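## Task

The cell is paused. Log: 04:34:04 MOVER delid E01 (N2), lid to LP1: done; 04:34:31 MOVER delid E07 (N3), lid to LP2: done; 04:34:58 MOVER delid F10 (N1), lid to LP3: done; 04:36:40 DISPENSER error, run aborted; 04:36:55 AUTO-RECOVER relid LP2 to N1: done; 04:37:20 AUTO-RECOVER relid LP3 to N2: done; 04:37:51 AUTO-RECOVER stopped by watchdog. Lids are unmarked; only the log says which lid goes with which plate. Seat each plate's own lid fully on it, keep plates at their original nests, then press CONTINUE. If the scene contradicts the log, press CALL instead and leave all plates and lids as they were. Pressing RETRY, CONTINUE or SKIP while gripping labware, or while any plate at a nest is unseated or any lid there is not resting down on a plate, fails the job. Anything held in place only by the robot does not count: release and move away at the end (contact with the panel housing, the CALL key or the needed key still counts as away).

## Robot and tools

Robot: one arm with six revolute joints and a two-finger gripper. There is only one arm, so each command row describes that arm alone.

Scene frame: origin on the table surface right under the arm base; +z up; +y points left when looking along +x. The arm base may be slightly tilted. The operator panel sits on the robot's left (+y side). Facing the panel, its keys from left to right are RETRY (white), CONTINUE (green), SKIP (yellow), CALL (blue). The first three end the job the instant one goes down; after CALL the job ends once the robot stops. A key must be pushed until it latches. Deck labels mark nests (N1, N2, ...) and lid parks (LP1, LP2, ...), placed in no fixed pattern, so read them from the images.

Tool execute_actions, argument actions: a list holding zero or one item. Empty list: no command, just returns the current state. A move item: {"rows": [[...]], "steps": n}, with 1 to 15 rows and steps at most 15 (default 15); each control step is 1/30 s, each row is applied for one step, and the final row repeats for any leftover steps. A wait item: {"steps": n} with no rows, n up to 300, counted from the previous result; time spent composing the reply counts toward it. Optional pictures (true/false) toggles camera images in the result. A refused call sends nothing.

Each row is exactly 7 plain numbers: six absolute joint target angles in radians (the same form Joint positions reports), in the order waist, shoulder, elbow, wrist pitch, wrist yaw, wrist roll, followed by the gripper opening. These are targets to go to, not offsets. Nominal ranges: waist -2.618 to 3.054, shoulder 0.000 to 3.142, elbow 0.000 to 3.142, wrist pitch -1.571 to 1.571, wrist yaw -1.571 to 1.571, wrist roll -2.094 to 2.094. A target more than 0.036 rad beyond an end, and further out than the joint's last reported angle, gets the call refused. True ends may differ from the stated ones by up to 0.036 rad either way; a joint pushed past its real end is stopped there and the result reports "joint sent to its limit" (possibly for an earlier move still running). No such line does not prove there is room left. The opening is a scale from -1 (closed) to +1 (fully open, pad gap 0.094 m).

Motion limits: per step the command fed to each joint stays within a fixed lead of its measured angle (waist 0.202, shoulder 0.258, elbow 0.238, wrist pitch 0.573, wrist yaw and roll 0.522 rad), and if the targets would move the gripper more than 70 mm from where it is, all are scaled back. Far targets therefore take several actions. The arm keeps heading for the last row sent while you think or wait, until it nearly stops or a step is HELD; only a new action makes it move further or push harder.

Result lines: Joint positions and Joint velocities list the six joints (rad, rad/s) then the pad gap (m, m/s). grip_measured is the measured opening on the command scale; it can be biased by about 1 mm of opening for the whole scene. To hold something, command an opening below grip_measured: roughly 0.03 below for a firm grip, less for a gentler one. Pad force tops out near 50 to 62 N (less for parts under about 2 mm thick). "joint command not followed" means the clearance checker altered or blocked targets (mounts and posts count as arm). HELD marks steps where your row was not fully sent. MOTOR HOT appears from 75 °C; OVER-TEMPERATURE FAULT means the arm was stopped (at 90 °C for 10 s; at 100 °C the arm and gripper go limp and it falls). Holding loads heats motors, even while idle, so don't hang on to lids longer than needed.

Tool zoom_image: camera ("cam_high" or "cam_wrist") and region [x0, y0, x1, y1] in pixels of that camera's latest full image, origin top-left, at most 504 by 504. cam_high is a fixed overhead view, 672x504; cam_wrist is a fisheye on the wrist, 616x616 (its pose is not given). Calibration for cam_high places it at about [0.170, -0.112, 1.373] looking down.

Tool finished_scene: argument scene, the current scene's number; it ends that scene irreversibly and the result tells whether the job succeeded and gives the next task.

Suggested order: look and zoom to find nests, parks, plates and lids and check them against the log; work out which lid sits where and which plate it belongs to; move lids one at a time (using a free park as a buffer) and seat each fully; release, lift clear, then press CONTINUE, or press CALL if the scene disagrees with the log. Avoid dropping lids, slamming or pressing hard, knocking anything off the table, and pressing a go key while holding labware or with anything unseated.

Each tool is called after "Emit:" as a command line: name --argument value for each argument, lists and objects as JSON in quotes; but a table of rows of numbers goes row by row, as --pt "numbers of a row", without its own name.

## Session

Emit:
execute_actions --actions '[]'

Scene clock: 0.00 s of 9600.00 s.
grip_measured=+1.000
Joint positions: [-0.37   2.056  0.84   0.708  0.918  2.015  0.094]
Joint velocities: [ 0.002 -0.022  0.007 -0.037 -0.022  0.066  0.   ]

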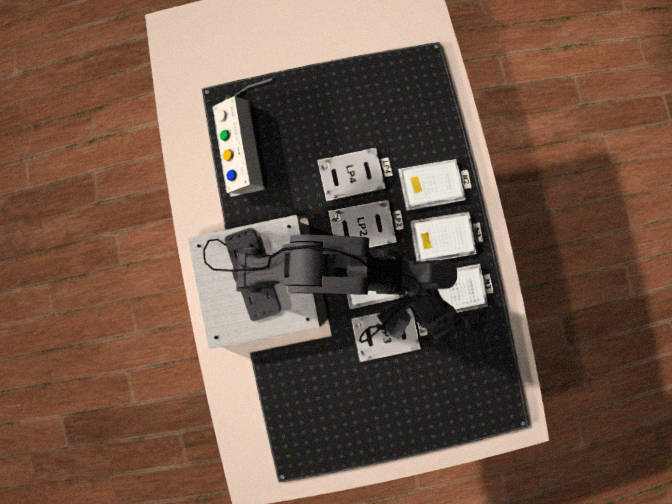

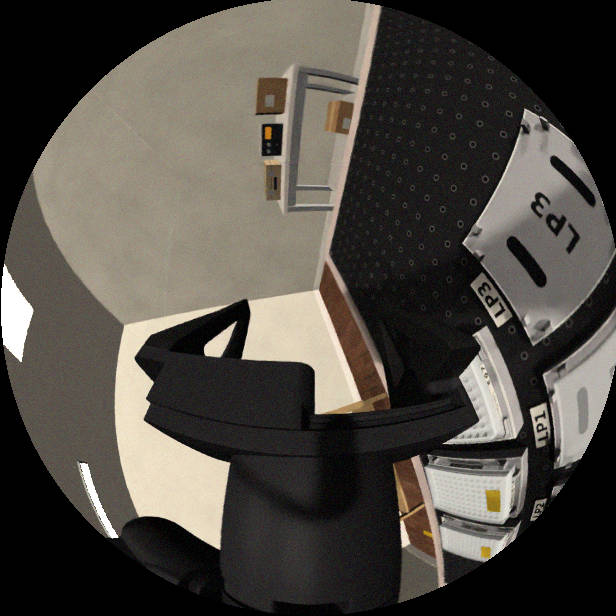

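Emit:
execute_actions --actions '[{"rows": [[-0.37,2.05,0.90,0.70,0.90,1.95,1],[-0.37,2.045,0.96,0.68,0.85,1.85,1],[-0.36,2.04,1.02,0.65,0.80,1.75,1],[-0.35,2.035,1.08,0.60,0.74,1.62,1],[-0.34,2.03,1.14,0.54,0.68,1.48,1],[-0.32,2.025,1.20,0.46,0.61,1.34,1],[-0.30,2.02,1.26,0.37,0.54,1.20,1],[-0.28,2.015,1.32,0.27,0.47,1.05,1],[-0.26,2.01,1.38,0.16,0.40,0.90,1],[-0.24,2.005,1.44,0.04,0.33,0.75,1],[-0.22,2.0,1.50,-0.08,0.26,0.60,1],[-0.20,2.0,1.54,-0.20,0.20,0.45,1],[-0.18,2.0,1.57,-0.32,0.14,0.30,1],[-0.16,2.0,1.59,-0.44,0.08,0.15,1],[-0.14,2.0,1.60,-0.56,0.03,0.0,1]], "steps": 15}]' --pictures false

Emit:
execute_actions --actions '[{"rows": [[-0.14,2.0,1.60,-0.66,0.0,-0.04,1],[-0.14,2.0,1.60,-0.76,0.0,-0.04,1],[-0.14,2.0,1.60,-0.86,0.0,-0.04,1],[-0.14,2.0,1.60,-0.96,0.0,-0.04,1],[-0.14,2.0,1.60,-1.04,0.0,-0.04,1],[-0.14,2.0,1.60,-1.10,0.0,-0.04,1]], "steps": 15}]'

Scene clock: 10.67 s of 9600.00 s.
grip_measured=+1.000
Joint positions: [-0.204  2.037  1.531  0.037  0.336  1.049  0.094]
Joint velocities: [ 0.686 -0.261  0.872 -2.19  -1.634 -2.234  0.   ]
Steps of this call (steps 1 to 90: nothing new was sent; then 7.17 s passed at rest; steps 91 to 105: all 15 steps of this action). Readings (joint positions):
91: [-0.370 2.056 0.844 0.706 0.917 2.007]
92: [-0.370 2.056 0.859 0.695 0.908 1.984]
94: [-0.369 2.059 0.933 0.658 0.867 1.893]
98: [-0.345 2.059 1.158 0.541 0.723 1.604]
105: the state above

Scene clock: 11.17 s of 9600.00 s.
grip_measured=+1.000
Joint positions: [-0.133  2.007  1.59  -0.995  0.021  0.065  0.094]
Joint velocities: [ 0.032 -0.007  0.007 -0.681 -0.095 -0.593  0.   ]
Steps of this call (steps 1 to 15: all 15 steps of this action). Readings (joint positions):
1: [-0.181 2.028 1.556 -0.038 0.281 0.968]
2: [-0.160 2.019 1.573 -0.115 0.232 0.886]
4: [-0.130 2.007 1.588 -0.268 0.156 0.725]
8: [-0.121 2.007 1.590 -0.589 0.074 0.418]
15: the state above

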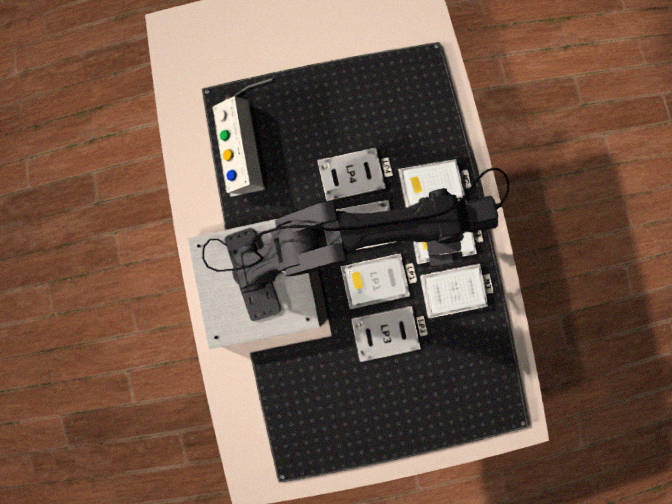

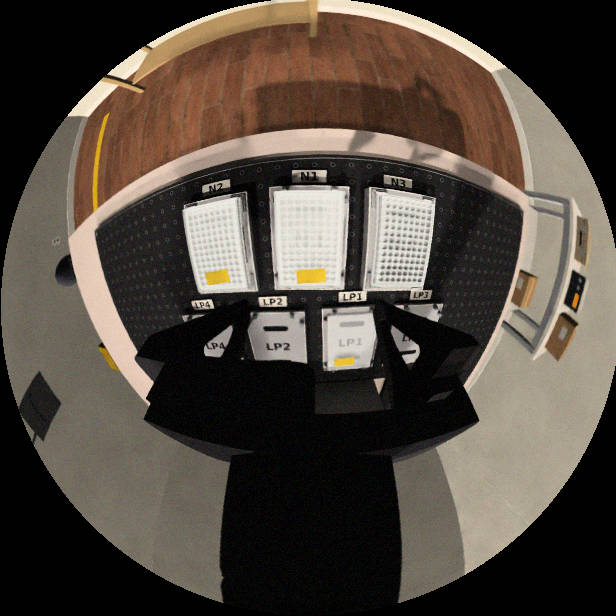

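Emit:
zoom_image --camera "cam_wrist" --region '[170, 160, 450, 380]'

Region (170, 160, 450, 380) of cam_wrist's 616x616 image, scaled by 1.800, with more detail than that image has; it fills the top 396 rows of this view, and the rest is white.

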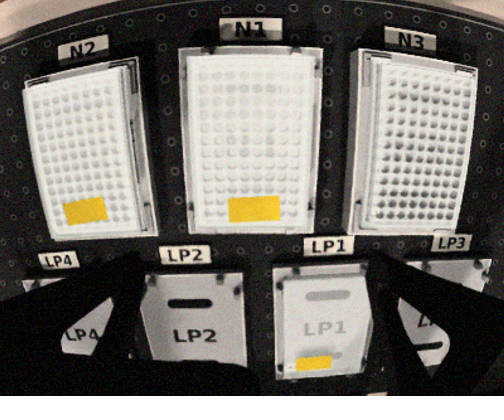

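Emit:
execute_actions --actions '[{"rows": [[-0.14,2.0,1.55,-1.02,0,-0.04,1],[-0.14,1.99,1.50,-0.95,0,-0.04,1],[-0.14,1.98,1.44,-0.86,0,-0.04,1],[-0.14,1.97,1.38,-0.77,0,-0.04,1],[-0.14,1.96,1.31,-0.67,0,-0.04,1],[-0.14,1.95,1.24,-0.57,0,-0.04,1],[-0.14,1.94,1.17,-0.47,0,-0.04,1],[-0.14,1.93,1.10,-0.37,0,-0.04,1],[-0.14,1.92,1.04,-0.28,0,-0.04,1],[-0.14,1.91,0.98,-0.19,0,-0.04,1],[-0.14,1.905,0.93,-0.11,0,-0.04,1],[-0.14,1.90,0.89,-0.04,0,-0.04,1],[-0.14,1.90,0.865,0.01,0,-0.04,1],[-0.14,1.90,0.85,0.04,0,-0.04,1],[-0.14,1.90,0.845,0.04,0,-0.04,1]], "steps": 15}]' --pictures false

Emit:
execute_actions --actions '[{"steps": 20}]'

Scene clock: 33.00 s of 9600.00 s.
grip_measured=+1.000
Joint positions: [-0.135  1.947  0.857 -0.23   0.005 -0.035  0.094]
Joint velocities: [-0.081 -0.403 -0.564  1.326  0.081 -0.007  0.   ]
Steps of this call (steps 1 to 30: the robot went on to your last target; steps 31 to 90: nothing new was sent; then 18.33 s passed at rest; steps 91 to 105: all 15 steps of this action). Readings (joint positions):
91: [-0.133 2.007 1.585 -1.080 0.008 -0.034]
92: [-0.133 2.004 1.569 -1.057 0.007 -0.034]
94: [-0.133 1.992 1.493 -0.967 0.007 -0.034]
98: [-0.133 1.968 1.232 -0.694 0.007 -0.034]
105: the state above

Scene clock: 33.67 s of 9600.00 s.
grip_measured=+1.000
Joint positions: [-0.137  1.928  0.843  0.019  0.005 -0.035  0.094]
Joint velocities: [-0.002  0.002  0.012 -0.022  0.007 -0.066  0.   ]
Steps of this call (steps 1 to 20: the robot went on to your last target). Readings (joint positions):
1: [-0.136 1.939 0.845 -0.189 0.005 -0.035]
2: [-0.137 1.936 0.843 -0.152 0.005 -0.035]
4: [-0.137 1.932 0.843 -0.085 0.005 -0.035]
8: [-0.137 1.928 0.843 -0.014 0.005 -0.035]
20: the state above

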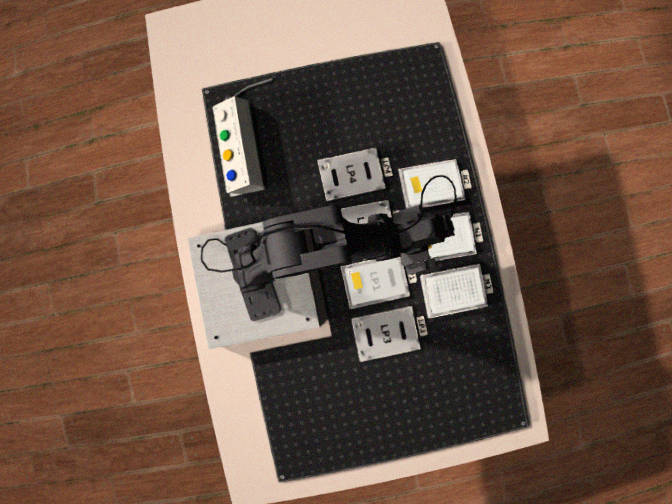

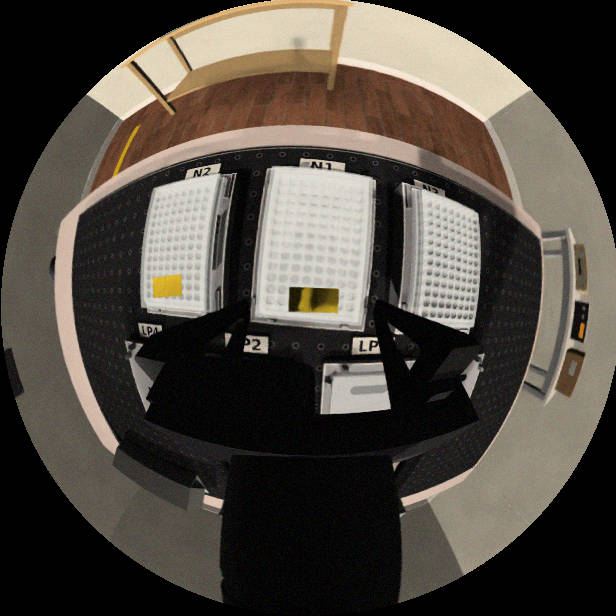

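Emit:
zoom_image --camera "cam_wrist" --region '[130, 160, 290, 330]'

Region (130, 160, 290, 330) of cam_wrist's 616x616 image, scaled by 2.965, with more detail than that image has; it fills the left 474 columns of this view, and the rest is white.

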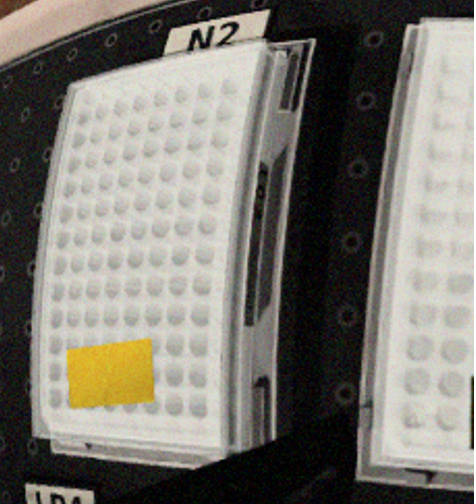

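Emit:
execute_actions --actions '[{"rows": [[-0.14,1.93,0.90,0.0,0,-0.04,1],[-0.15,1.93,0.97,-0.03,0,-0.04,1],[-0.17,1.94,1.05,-0.08,0,-0.04,1],[-0.20,1.96,1.13,-0.15,0,-0.04,1],[-0.24,1.99,1.21,-0.23,0,-0.04,1],[-0.29,2.02,1.29,-0.32,0,-0.04,1],[-0.34,2.06,1.37,-0.42,0,-0.04,1],[-0.40,2.10,1.45,-0.52,0,-0.04,1],[-0.46,2.14,1.53,-0.62,0,-0.04,1],[-0.52,2.18,1.60,-0.72,0,-0.04,1],[-0.58,2.22,1.67,-0.81,0,-0.04,1],[-0.63,2.25,1.73,-0.90,0,-0.04,1],[-0.67,2.28,1.78,-0.98,0,-0.04,1],[-0.69,2.295,1.81,-1.04,0,-0.04,1],[-0.70,2.30,1.82,-1.07,0,-0.04,1]], "steps": 15}]' --pictures false

Emit:
execute_actions --actions '[{"steps": 25}]'

Scene clock: 48.07 s of 9600.00 s.
grip_measured=+1.000
Joint positions: [-0.58   2.214  1.694 -0.605 -0.011 -0.037  0.094]
Joint velocities: [-1.253  0.745  1.306 -1.795  0.037  0.037  0.   ]
Steps of this call (steps 1 to 15: the robot went on to your last target; steps 16 to 90: nothing new was sent; then 10.90 s passed at rest; steps 91 to 105: all 15 steps of this action). Readings (joint positions):
91: [-0.137 1.928 0.847 0.016 0.005 -0.035]
92: [-0.137 1.929 0.863 -0.003 0.005 -0.035]
94: [-0.147 1.948 0.953 -0.069 0.001 -0.036]
98: [-0.257 2.030 1.261 -0.233 -0.013 -0.037]
105: the state above

Scene clock: 48.90 s of 9600.00 s.
grip_measured=+1.000
Joint positions: [-0.696  2.307  1.793 -1.056  0.004 -0.037  0.094]
Joint velocities: [-0.017 -0.007 -0.007 -0.037 -0.007  0.007  0.   ]
Steps of this call (steps 1 to 25: the robot went on to your last target). Readings (joint positions):
1: [-0.623 2.239 1.736 -0.671 -0.009 -0.037]
2: [-0.662 2.260 1.768 -0.736 -0.006 -0.037]
4: [-0.722 2.286 1.793 -0.840 0.005 -0.037]
8: [-0.742 2.306 1.793 -0.978 0.014 -0.037]
25: the state above

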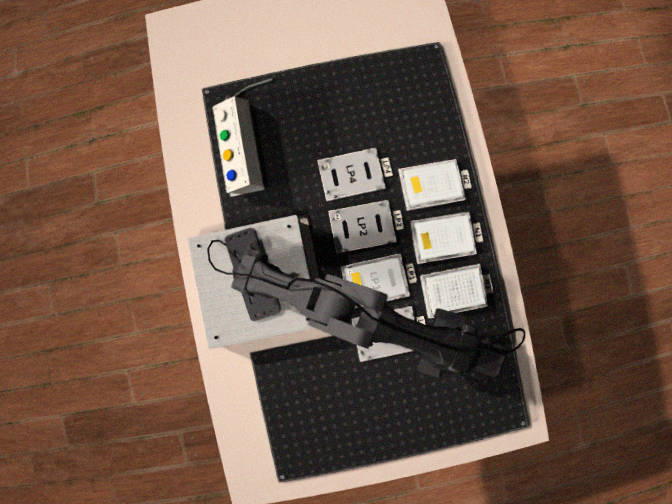

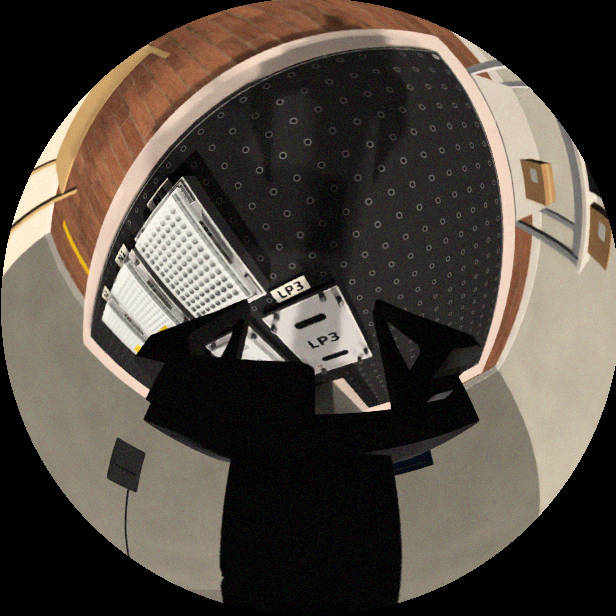

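Emit:
zoom_image --camera "cam_wrist" --region '[90, 165, 280, 355]'

Region (90, 165, 280, 355) of cam_wrist's 616x616 image, scaled by 2.653, with more detail than that image has.

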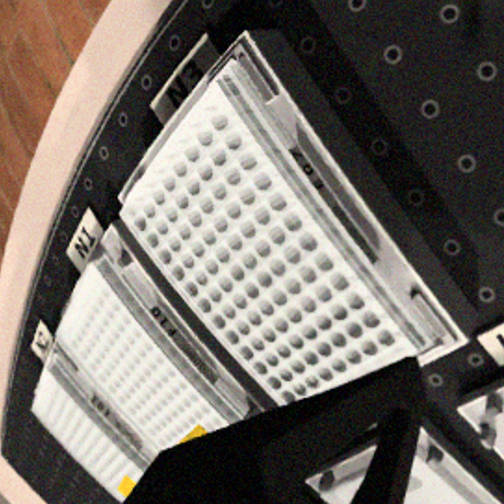

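Emit:
zoom_image --camera "cam_wrist" --region '[100, 260, 190, 350]'

Emit:
zoom_image --camera "cam_wrist" --region '[170, 190, 250, 270]'

Region (100, 260, 190, 350) of cam_wrist's 616x616 image, scaled by 5.600, with more detail than that image has.

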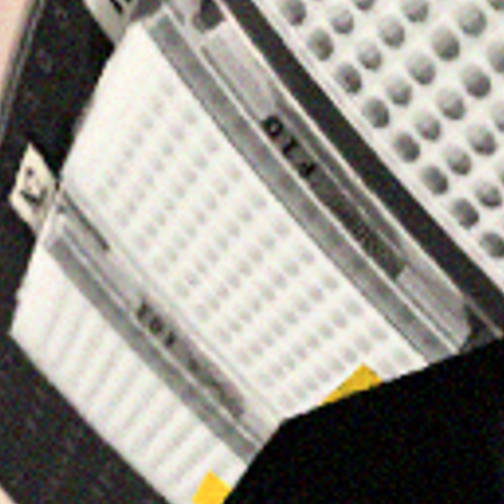

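Region (170, 190, 250, 270) of cam_wrist's 616x616 image, scaled by 6.300, with more detail than that image has.

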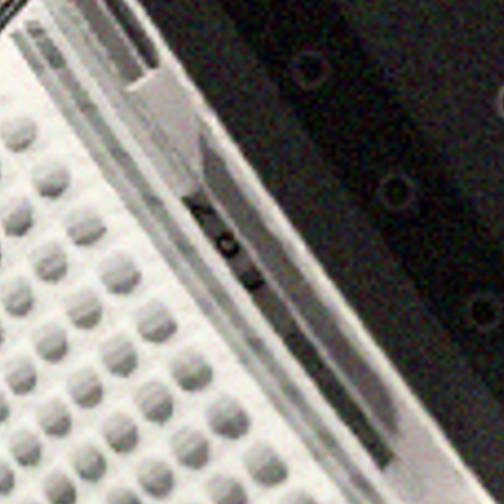

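Emit:
execute_actions --actions '[{"rows": [[-0.68,2.31,1.83,-1.08,0,-0.04,1],[-0.65,2.32,1.88,-1.11,0,-0.04,1],[-0.61,2.33,1.93,-1.14,0,-0.04,1],[-0.56,2.35,1.98,-1.17,0,-0.04,1],[-0.51,2.37,2.03,-1.20,0,-0.04,1],[-0.45,2.39,2.08,-1.23,0,-0.04,1],[-0.39,2.41,2.13,-1.26,0,-0.04,1],[-0.33,2.43,2.18,-1.29,0,-0.04,1],[-0.28,2.45,2.22,-1.32,0,-0.04,1],[-0.23,2.47,2.26,-1.34,0,-0.04,1],[-0.19,2.485,2.29,-1.36,0,-0.04,1],[-0.16,2.495,2.31,-1.375,0,-0.04,1],[-0.145,2.50,2.32,-1.38,0,-0.04,1],[-0.14,2.50,2.325,-1.38,0,-0.04,1],[-0.14,2.50,2.325,-1.38,0,-0.04,1]], "steps": 15}]' --pictures false

Emit:
execute_actions --actions '[{"steps": 25}]'

Scene clock: 58.47 s of 9600.00 s.
grip_measured=+1.000
Joint positions: [-0.206  2.476  2.274 -1.26   0.011 -0.037  0.094]
Joint velocities: [ 1.331  0.291  0.593 -0.447 -0.081 -0.022  0.   ]
Steps of this call (steps 1 to 30: the robot went on to your last target; steps 31 to 90: nothing new was sent; then 6.07 s passed at rest; steps 91 to 105: all 15 steps of this action). Readings (joint positions):
91: [-0.696 2.307 1.795 -1.059 0.004 -0.037]
92: [-0.692 2.310 1.806 -1.070 0.005 -0.037]
94: [-0.668 2.333 1.869 -1.110 0.010 -0.037]
98: [-0.534 2.383 2.033 -1.158 0.015 -0.037]
105: the state above

Scene clock: 59.30 s of 9600.00 s.
grip_measured=+1.000
Joint positions: [-0.147  2.497  2.298 -1.367 -0.002 -0.038  0.094]
Joint velocities: [ 0.007 -0.007 -0.007  0.007  0.051 -0.022  0.   ]
Steps of this call (steps 1 to 25: the robot went on to your last target). Readings (joint positions):
1: [-0.163 2.484 2.288 -1.274 0.007 -0.037]
2: [-0.127 2.488 2.295 -1.287 0.001 -0.037]
4: [-0.083 2.493 2.298 -1.313 -0.010 -0.038]
8: [-0.094 2.497 2.298 -1.348 -0.015 -0.038]
25: the state above

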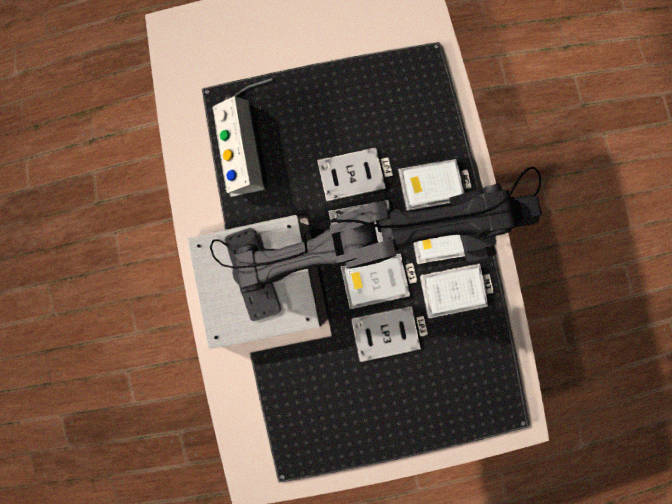

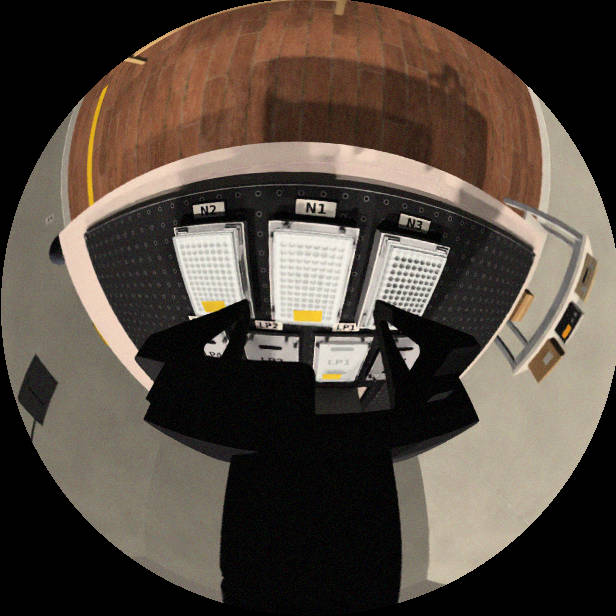

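Emit:
execute_actions --actions '[{"rows": [[-0.147,2.497,2.28,-1.35,0,-0.03,1],[-0.147,2.497,2.26,-1.33,0,-0.025,1],[-0.147,2.497,2.24,-1.31,0,-0.02,1],[-0.147,2.497,2.22,-1.29,0,-0.015,1],[-0.147,2.497,2.20,-1.27,0,-0.01,1],[-0.147,2.497,2.18,-1.25,0,-0.005,1],[-0.147,2.497,2.16,-1.23,0,0,1],[-0.147,2.497,2.14,-1.21,0,0.005,1],[-0.147,2.497,2.12,-1.19,0,0.01,1],[-0.147,2.497,2.10,-1.165,0,0.01,1],[-0.147,2.497,2.09,-1.145,0,0.01,1]], "steps": 15}]' --pictures false

Emit:
execute_actions --actions '[{"steps": 12}]'

Scene clock: 66.90 s of 9600.00 s.
grip_measured=+1.000
Joint positions: [-0.147  2.505  2.093 -1.2   -0.002 -0.001  0.094]
Joint velocities: [-0.012  0.022 -0.042  0.227  0.022  0.051  0.   ]
Steps of this call (steps 1 to 15: the robot went on to your last target; steps 16 to 90: nothing new was sent; then 4.10 s passed at rest; steps 91 to 105: all 15 steps of this action). Readings (joint positions):
91: [-0.147 2.497 2.296 -1.366 -0.002 -0.038]
92: [-0.147 2.497 2.291 -1.363 -0.002 -0.037]
94: [-0.147 2.497 2.267 -1.344 -0.002 -0.032]
98: [-0.147 2.497 2.182 -1.290 -0.002 -0.018]
105: the state above

Scene clock: 67.30 s of 9600.00 s.
grip_measured=+1.000
Joint positions: [-0.147  2.505  2.092 -1.165 -0.002  0.004  0.094]
Joint velocities: [-0.002 -0.022  0.012  0.066 -0.022 -0.007  0.   ]
Steps of this call (steps 1 to 12: the robot went on to your last target). Readings (joint positions):
1: [-0.147 2.505 2.092 -1.193 -0.002 0.000]
2: [-0.147 2.505 2.092 -1.187 -0.002 0.001]
4: [-0.147 2.505 2.092 -1.177 -0.002 0.002]
8: [-0.147 2.505 2.092 -1.168 -0.002 0.003]
12: the state above

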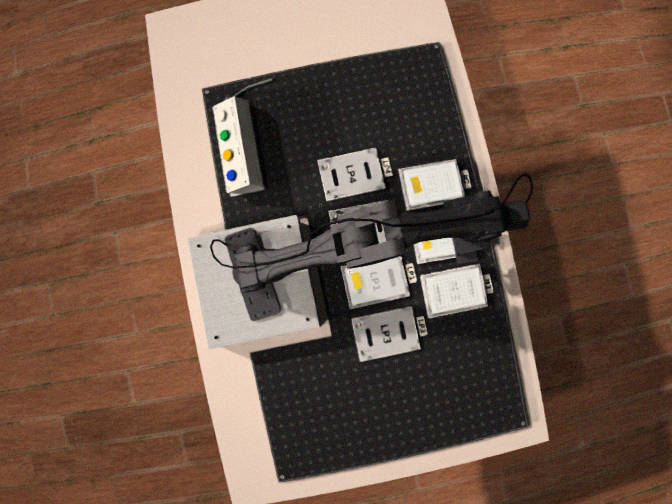

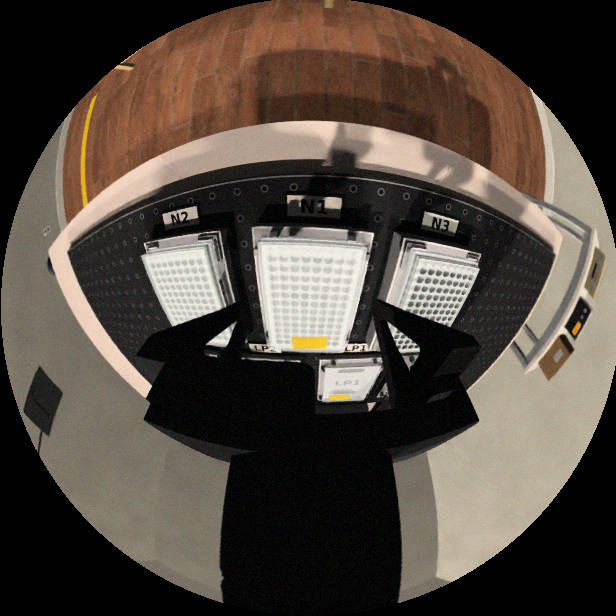

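Emit:
zoom_image --camera "cam_wrist" --region '[180, 180, 440, 400]'

Region (180, 180, 440, 400) of cam_wrist's 616x616 image, scaled by 1.938, with more detail than that image has; it fills the top 426 rows of this view, and the rest is white.

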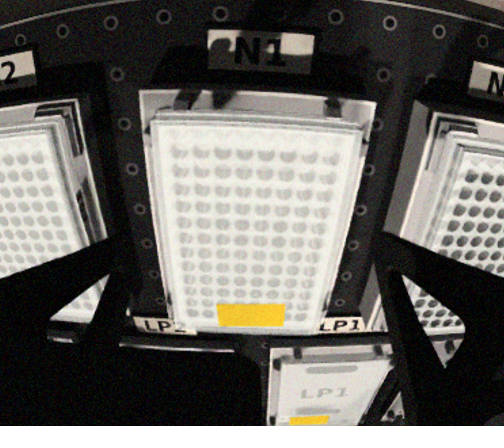

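Emit:
execute_actions --actions '[{"rows": [[-0.147,2.508,2.083,-1.15,0,0.015,1],[-0.147,2.511,2.074,-1.135,0,0.025,1],[-0.147,2.514,2.065,-1.12,0,0.035,1],[-0.147,2.517,2.056,-1.105,0,0.045,1],[-0.147,2.52,2.047,-1.09,0,0.05,1],[-0.147,2.523,2.038,-1.075,0,0.05,1],[-0.147,2.526,2.029,-1.06,0,0.05,1],[-0.147,2.528,2.02,-1.045,0,0.05,1],[-0.147,2.528,2.015,-1.035,0,0.05,1]], "steps": 15}]' --pictures false

Emit:
execute_actions --actions '[{"steps": 12}]'

Emit:
zoom_image --camera "cam_wrist" --region '[180, 180, 440, 400]'

Scene clock: 73.23 s of 9600.00 s.
grip_measured=+1.000
Joint positions: [-0.147  2.532  2.019 -1.067 -0.002  0.042  0.094]
Joint velocities: [ 0.007  0.051 -0.012  0.154 -0.022  0.022  0.   ]
Steps of this call (steps 1 to 30: the robot went on to your last target; steps 31 to 90: nothing new was sent; then 2.43 s passed at rest; steps 91 to 105: all 15 steps of this action). Readings (joint positions):
91: [-0.147 2.505 2.092 -1.163 -0.002 0.005]
92: [-0.147 2.505 2.091 -1.161 -0.002 0.007]
94: [-0.147 2.505 2.082 -1.150 -0.002 0.016]
98: [-0.147 2.508 2.046 -1.111 -0.002 0.032]
105: the state above

Scene clock: 73.63 s of 9600.00 s.
grip_measured=+1.000
Joint positions: [-0.147  2.532  2.019 -1.054 -0.002  0.044  0.094]
Joint velocities: [-0.012  0.002 -0.007  0.022 -0.125 -0.066  0.   ]
Steps of this call (steps 1 to 12: the robot went on to your last target). Readings (joint positions):
1: [-0.147 2.532 2.019 -1.065 -0.002 0.042]
2: [-0.147 2.532 2.019 -1.064 -0.002 0.042]
4: [-0.147 2.532 2.019 -1.059 -0.002 0.043]
8: [-0.147 2.532 2.019 -1.055 -0.002 0.044]
12: the state above

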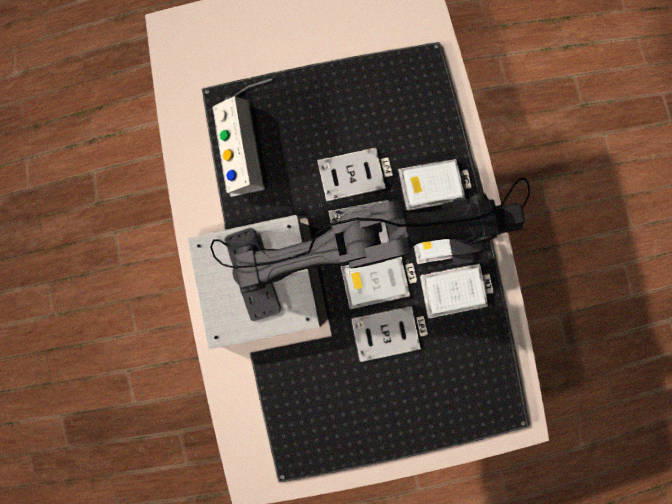

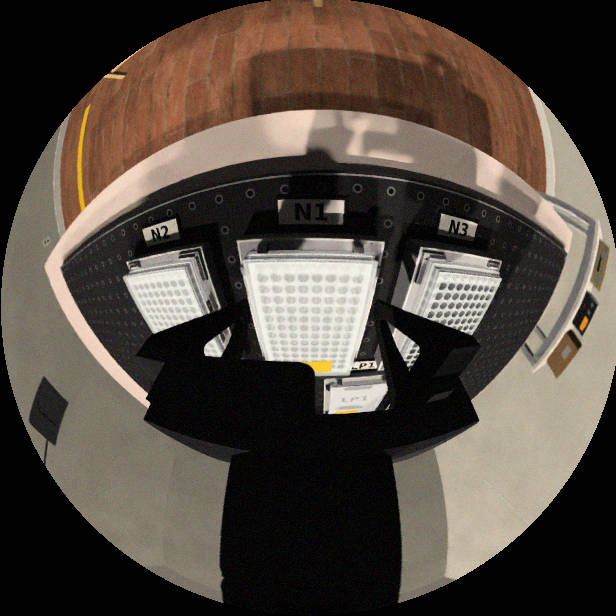

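Region (180, 180, 440, 400) of cam_wrist's 616x616 image, scaled by 1.938, with more detail than that image has; it fills the top 426 rows of this view, and the rest is white.

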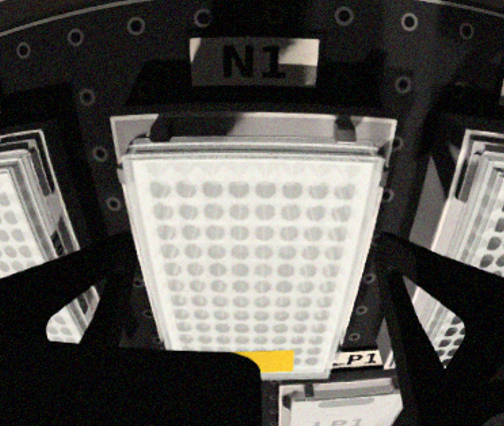

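Emit:
execute_actions --actions '[{"rows": [[-0.147,2.528,2.015,-1.035,0,0.05,0.9],[-0.147,2.528,2.015,-1.035,0,0.05,0.84],[-0.147,2.528,2.015,-1.035,0,0.05,0.8],[-0.147,2.528,2.015,-1.035,0,0.05,0.76],[-0.147,2.528,2.015,-1.035,0,0.05,0.72],[-0.147,2.528,2.015,-1.035,0,0.05,0.7]], "steps": 15}]' --pictures false

Emit:
execute_actions --actions '[{"rows": [[-0.147,2.525,2.03,-1.05,0,0.05,0.7],[-0.147,2.52,2.045,-1.065,0,0.05,0.7],[-0.147,2.515,2.06,-1.08,0,0.05,0.7],[-0.147,2.51,2.075,-1.10,0,0.05,0.7],[-0.147,2.505,2.09,-1.12,0,0.05,0.7],[-0.147,2.50,2.105,-1.14,0,0.05,0.7],[-0.147,2.495,2.12,-1.16,0,0.05,0.7],[-0.147,2.49,2.135,-1.18,0,0.05,0.7],[-0.147,2.485,2.15,-1.20,0,0.05,0.7]], "steps": 15}]'

Scene clock: 83.87 s of 9600.00 s.
grip_measured=+0.756
Joint positions: [-0.147  2.532  2.019 -1.052 -0.003  0.044  0.082]
Joint velocities: [-0.007 -0.012 -0.007  0.007 -0.007 -0.037  0.001]
Steps of this call (steps 1 to 30: the robot went on to your last target; steps 31 to 90: nothing new was sent; then 6.73 s passed at rest; steps 91 to 105: all 15 steps of this action). Readings (joint positions):
91: [-0.147 2.532 2.019 -1.053 -0.002 0.044]
92: [-0.147 2.532 2.019 -1.053 -0.002 0.044]
94: [-0.147 2.532 2.019 -1.053 -0.003 0.044]
98: [-0.147 2.532 2.019 -1.052 -0.003 0.044]
105: the state above

Scene clock: 84.37 s of 9600.00 s.
grip_measured=+0.756
Joint positions: [-0.147  2.511  2.127 -1.167 -0.003  0.044  0.082]
Joint velocities: [-0.012 -0.051  0.027 -0.154  0.066 -0.037  0.001]
Steps of this call (steps 1 to 15: all 15 steps of this action). Readings (joint positions):
1: [-0.147 2.532 2.019 -1.052 -0.003 0.044]
2: [-0.147 2.532 2.019 -1.052 -0.003 0.044]
4: [-0.147 2.532 2.026 -1.062 -0.003 0.044]
8: [-0.147 2.532 2.079 -1.111 -0.003 0.044]
15: the state above

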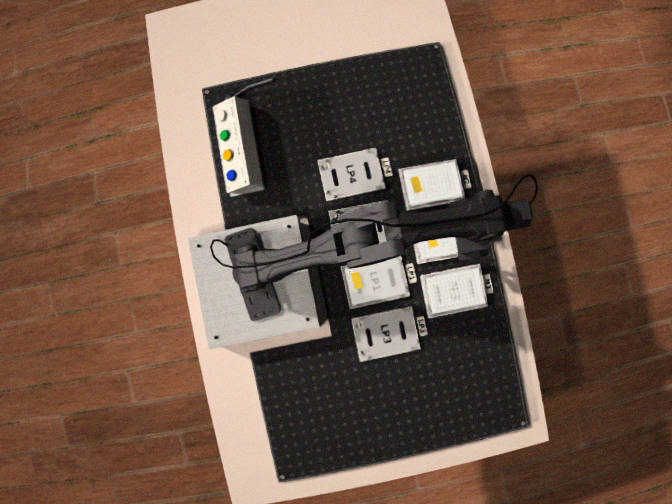

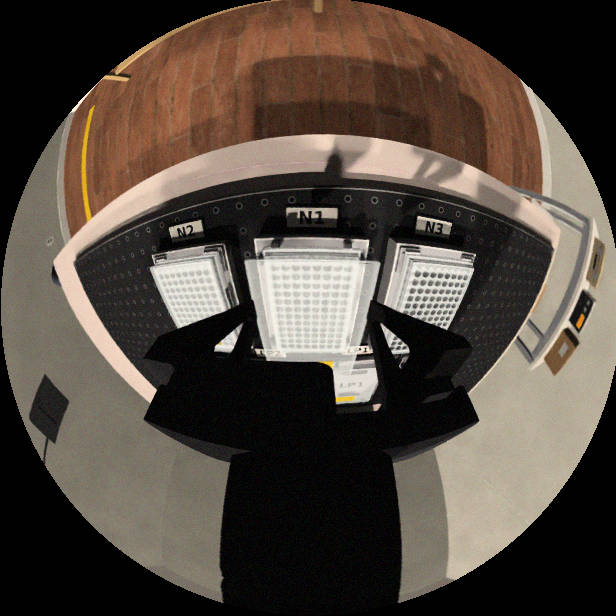

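Emit:
execute_actions --actions '[{"rows": [[-0.155,2.512,2.16,-1.20,0,0.04,0.7],[-0.17,2.516,2.175,-1.205,0,0.025,0.7],[-0.19,2.521,2.19,-1.21,0,0.005,0.7],[-0.215,2.527,2.205,-1.22,0,-0.02,0.7],[-0.24,2.534,2.22,-1.23,0,-0.045,0.7],[-0.27,2.541,2.235,-1.24,0,-0.075,0.7],[-0.30,2.548,2.25,-1.25,0,-0.105,0.7],[-0.33,2.555,2.265,-1.26,0,-0.135,0.7],[-0.355,2.562,2.28,-1.265,0,-0.16,0.7],[-0.375,2.568,2.29,-1.27,0,-0.185,0.7],[-0.395,2.573,2.297,-1.275,0,-0.205,0.7],[-0.408,2.577,2.30,-1.277,0,-0.22,0.7],[-0.415,2.579,2.30,-1.277,0,-0.228,0.7],[-0.418,2.579,2.30,-1.277,0,-0.232,0.7],[-0.418,2.579,2.30,-1.277,0,-0.232,0.7]], "steps": 15}]' --pictures false

Emit:
execute_actions --actions '[{"steps": 25}]'

Emit:
zoom_image --camera "cam_wrist" --region '[180, 180, 440, 400]'

Scene clock: 94.67 s of 9600.00 s.
grip_measured=+0.756
Joint positions: [-0.442  2.568  2.274 -1.24   0.004 -0.174  0.082]
Joint velocities: [-0.486  0.061  0.002 -0.037  0.183 -0.3   -0.   ]
Steps of this call (steps 1 to 30: the robot went on to your last target; steps 31 to 90: nothing new was sent; then 6.80 s passed at rest; steps 91 to 105: all 15 steps of this action). Readings (joint positions):
91: [-0.147 2.511 2.127 -1.187 -0.003 0.044]
92: [-0.148 2.511 2.130 -1.189 -0.003 0.042]
94: [-0.157 2.519 2.151 -1.198 -0.004 0.027]
98: [-0.233 2.539 2.213 -1.216 -0.009 -0.041]
105: the state above

Scene clock: 95.50 s of 9600.00 s.
grip_measured=+0.756
Joint positions: [-0.414  2.577  2.274 -1.263  0.005 -0.225  0.082]
Joint velocities: [-0.007 -0.007  0.007 -0.022  0.022  0.022  0.   ]
Steps of this call (steps 1 to 25: the robot went on to your last target). Readings (joint positions):
1: [-0.455 2.570 2.274 -1.244 0.007 -0.183]
2: [-0.461 2.572 2.274 -1.248 0.010 -0.191]
4: [-0.457 2.575 2.274 -1.254 0.011 -0.203]
8: [-0.428 2.577 2.274 -1.260 0.010 -0.217]
25: the state above

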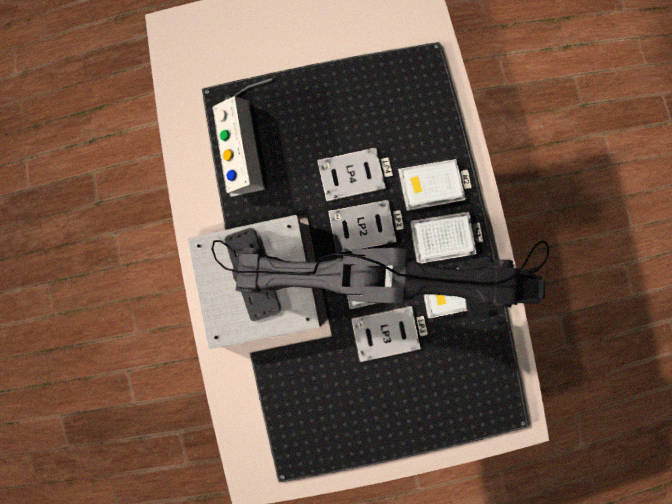

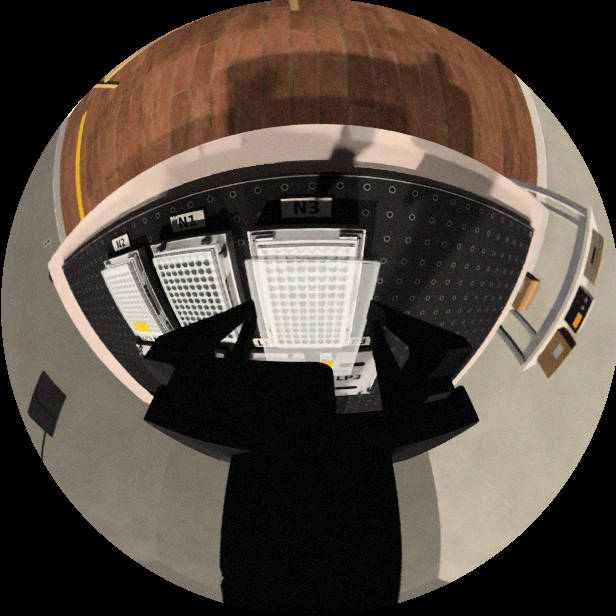

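Region (180, 180, 440, 400) of cam_wrist's 616x616 image, scaled by 1.938, with more detail than that image has; it fills the top 426 rows of this view, and the rest is white.

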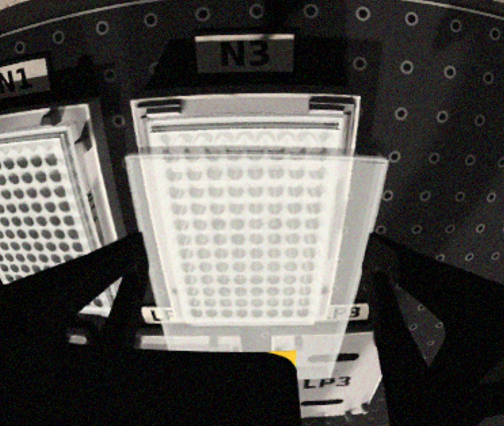

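Emit:
execute_actions --actions '[{"rows": [[-0.405,2.582,2.268,-1.25,0,-0.236,0.7],[-0.398,2.587,2.262,-1.24,0,-0.24,0.7],[-0.398,2.592,2.256,-1.23,0,-0.24,0.7],[-0.398,2.597,2.25,-1.215,0,-0.24,0.7],[-0.398,2.601,2.244,-1.20,0,-0.24,0.7],[-0.398,2.603,2.238,-1.185,0,-0.24,0.7]], "steps": 15}]' --pictures false

Emit:
execute_actions --actions '[{"steps": 12}]'

Emit:
zoom_image --camera "cam_wrist" --region '[180, 180, 440, 400]'

Scene clock: 105.70 s of 9600.00 s.
grip_measured=+0.756
Joint positions: [-0.404  2.608  2.241 -1.208  0.005 -0.234  0.082]
Joint velocities: [-0.012 -0.012 -0.002  0.037 -0.081 -0.037  0.   ]
Steps of this call (steps 1 to 15: the robot went on to your last target; steps 16 to 90: nothing new was sent; then 6.70 s passed at rest; steps 91 to 105: all 15 steps of this action). Readings (joint positions):
91: [-0.414 2.577 2.274 -1.263 0.005 -0.227]
92: [-0.413 2.577 2.274 -1.263 0.005 -0.228]
94: [-0.411 2.577 2.269 -1.255 0.005 -0.230]
98: [-0.406 2.587 2.253 -1.225 0.005 -0.232]
105: the state above

Scene clock: 106.10 s of 9600.00 s.
grip_measured=+0.756
Joint positions: [-0.404  2.608  2.241 -1.202  0.005 -0.234  0.082]
Joint velocities: [-0.012 -0.002 -0.007 -0.051 -0.037  0.007 -0.001]
Steps of this call (steps 1 to 12: the robot went on to your last target). Readings (joint positions):
1: [-0.404 2.608 2.241 -1.208 0.005 -0.234]
2: [-0.404 2.608 2.241 -1.206 0.005 -0.234]
4: [-0.404 2.608 2.241 -1.204 0.005 -0.234]
8: [-0.404 2.608 2.241 -1.203 0.005 -0.234]
12: the state above

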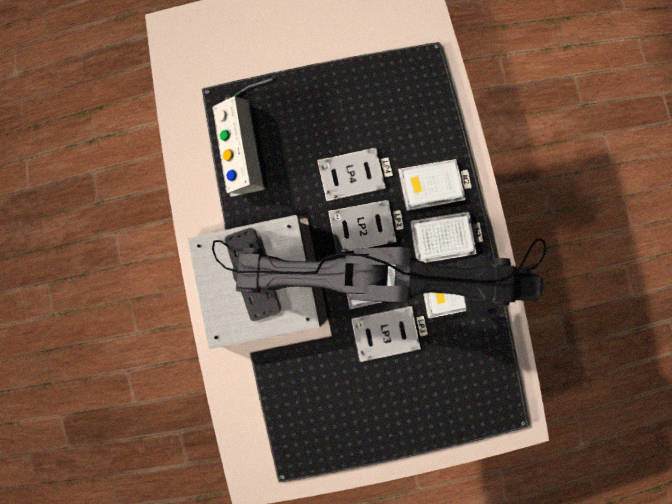

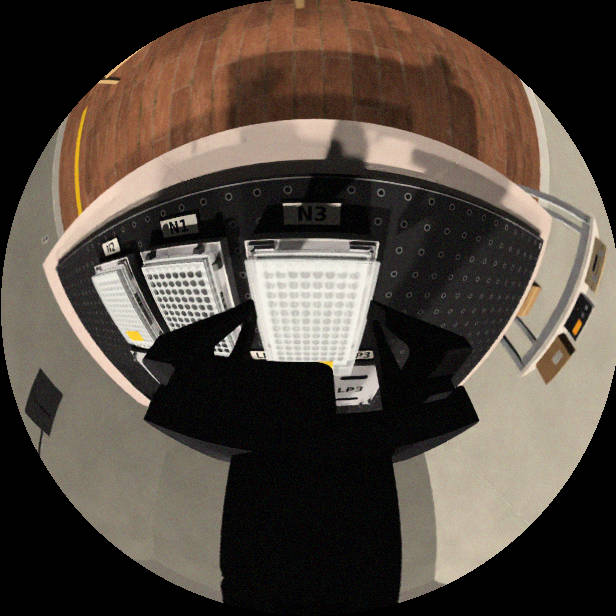

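Region (180, 180, 440, 400) of cam_wrist's 616x616 image, scaled by 1.938, with more detail than that image has; it fills the top 426 rows of this view, and the rest is white.

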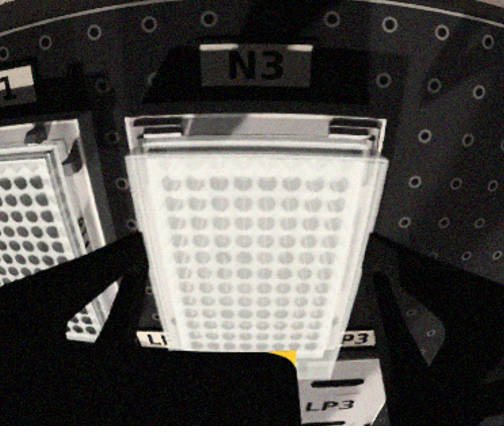

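Emit:
execute_actions --actions '[{"rows": [[-0.398,2.603,2.232,-1.18,0,-0.24,0.7],[-0.398,2.603,2.225,-1.175,0,-0.24,0.7],[-0.398,2.603,2.218,-1.168,0,-0.24,0.7],[-0.398,2.603,2.211,-1.16,0,-0.24,0.7],[-0.398,2.603,2.204,-1.152,0,-0.24,0.7],[-0.398,2.603,2.197,-1.145,0,-0.24,0.7]], "steps": 15}]' --pictures false

Emit:
execute_actions --actions '[{"steps": 10}]'

Emit:
zoom_image --camera "cam_wrist" --region '[180, 180, 440, 400]'

Scene clock: 118.10 s of 9600.00 s.
grip_measured=+0.756
Joint positions: [-0.404  2.608  2.202 -1.167  0.005 -0.234  0.082]
Joint velocities: [ 0.002 -0.002 -0.002 -0.051 -0.11   0.051 -0.001]
Steps of this call (steps 1 to 15: the robot went on to your last target; steps 16 to 90: nothing new was sent; then 8.50 s passed at rest; steps 91 to 105: all 15 steps of this action). Readings (joint positions):
91: [-0.404 2.608 2.241 -1.202 0.005 -0.234]
92: [-0.404 2.608 2.240 -1.200 0.005 -0.234]
94: [-0.404 2.608 2.233 -1.192 0.005 -0.234]
98: [-0.404 2.608 2.207 -1.175 0.005 -0.234]
105: the state above

Scene clock: 118.43 s of 9600.00 s.
grip_measured=+0.756
Joint positions: [-0.404  2.608  2.202 -1.166  0.005 -0.234  0.082]
Joint velocities: [-0.007 -0.002 -0.012 -0.081  0.022 -0.022 -0.   ]
Steps of this call (steps 1 to 10: the robot went on to your last target). Readings (joint positions):
1: [-0.404 2.608 2.202 -1.167 0.005 -0.234]
2: [-0.404 2.608 2.202 -1.166 0.005 -0.234]
4: [-0.404 2.608 2.202 -1.166 0.005 -0.234]
8: [-0.404 2.608 2.202 -1.166 0.005 -0.234]
10: the state above

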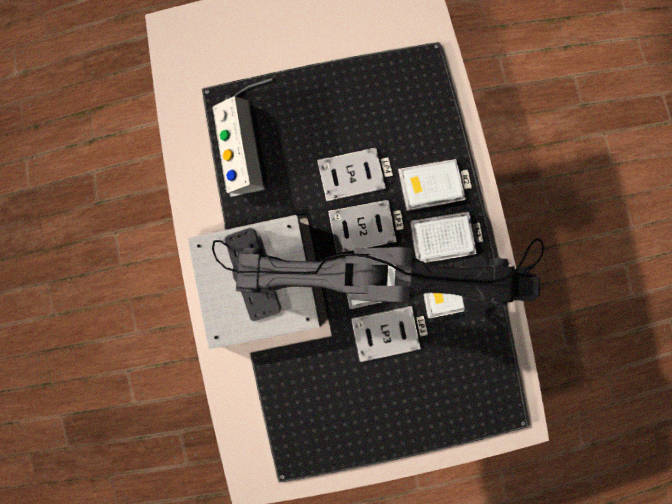

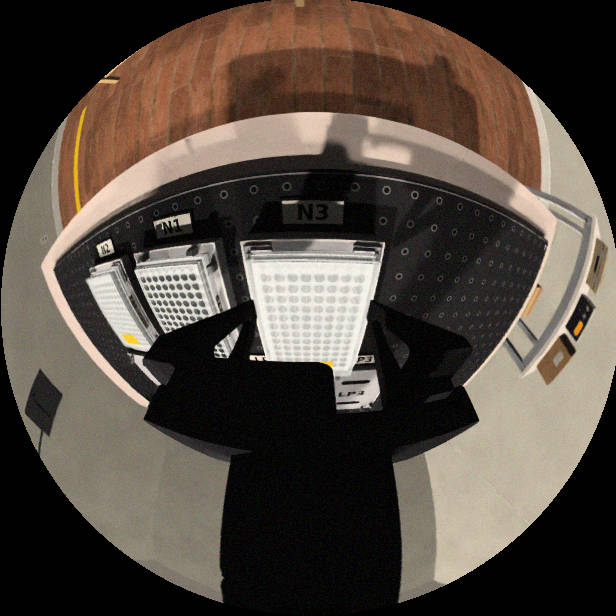

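Region (180, 180, 440, 400) of cam_wrist's 616x616 image, scaled by 1.938, with more detail than that image has; it fills the top 426 rows of this view, and the rest is white.

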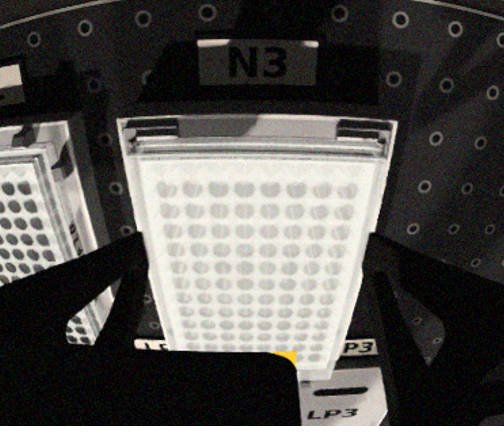

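Emit:
execute_actions --actions '[{"rows": [[-0.398,2.603,2.192,-1.14,0,-0.24,0.7],[-0.398,2.603,2.187,-1.136,0,-0.24,0.7],[-0.398,2.603,2.182,-1.132,0,-0.24,0.7],[-0.398,2.603,2.177,-1.128,0,-0.24,0.7]], "steps": 15}]'

Emit:
zoom_image --camera "cam_wrist" --region '[180, 180, 440, 400]'

Scene clock: 121.73 s of 9600.00 s.
grip_measured=+0.756
Joint positions: [-0.404  2.608  2.19  -1.152  0.005 -0.235  0.082]
Joint velocities: [ 0.007  0.002 -0.017  0.022  0.022  0.037  0.   ]
Steps of this call (steps 1 to 15: the robot went on to your last target; steps 16 to 84: nothing new was sent; steps 85 to 99: all 15 steps of this action). Readings (joint positions):
85: [-0.404 2.608 2.202 -1.165 0.005 -0.234]
86: [-0.404 2.608 2.202 -1.165 0.005 -0.234]
88: [-0.404 2.608 2.196 -1.160 0.005 -0.235]
92: [-0.404 2.608 2.190 -1.152 0.005 -0.235]
99: the state above

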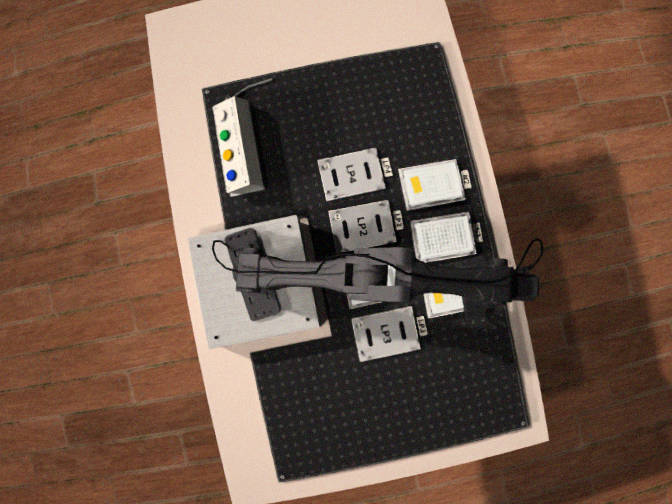

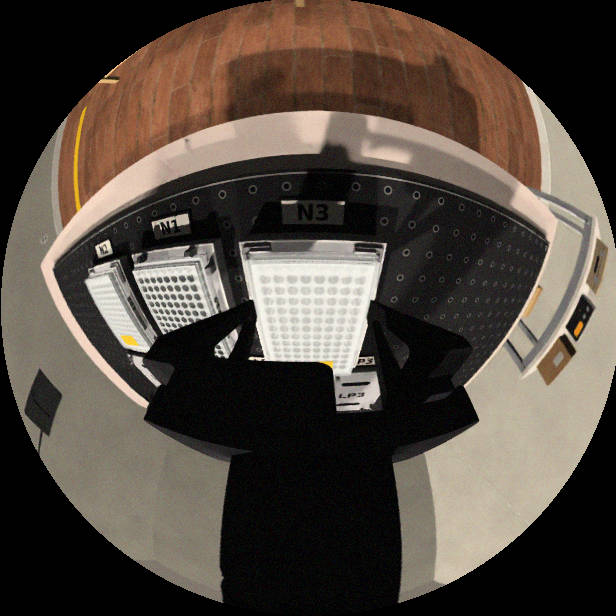

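Region (180, 180, 440, 400) of cam_wrist's 616x616 image, scaled by 1.938, with more detail than that image has; it fills the top 426 rows of this view, and the rest is white.

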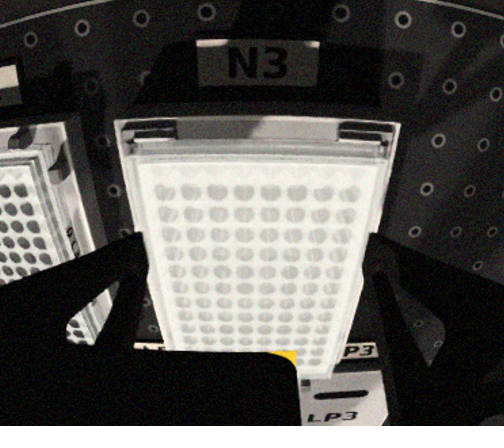

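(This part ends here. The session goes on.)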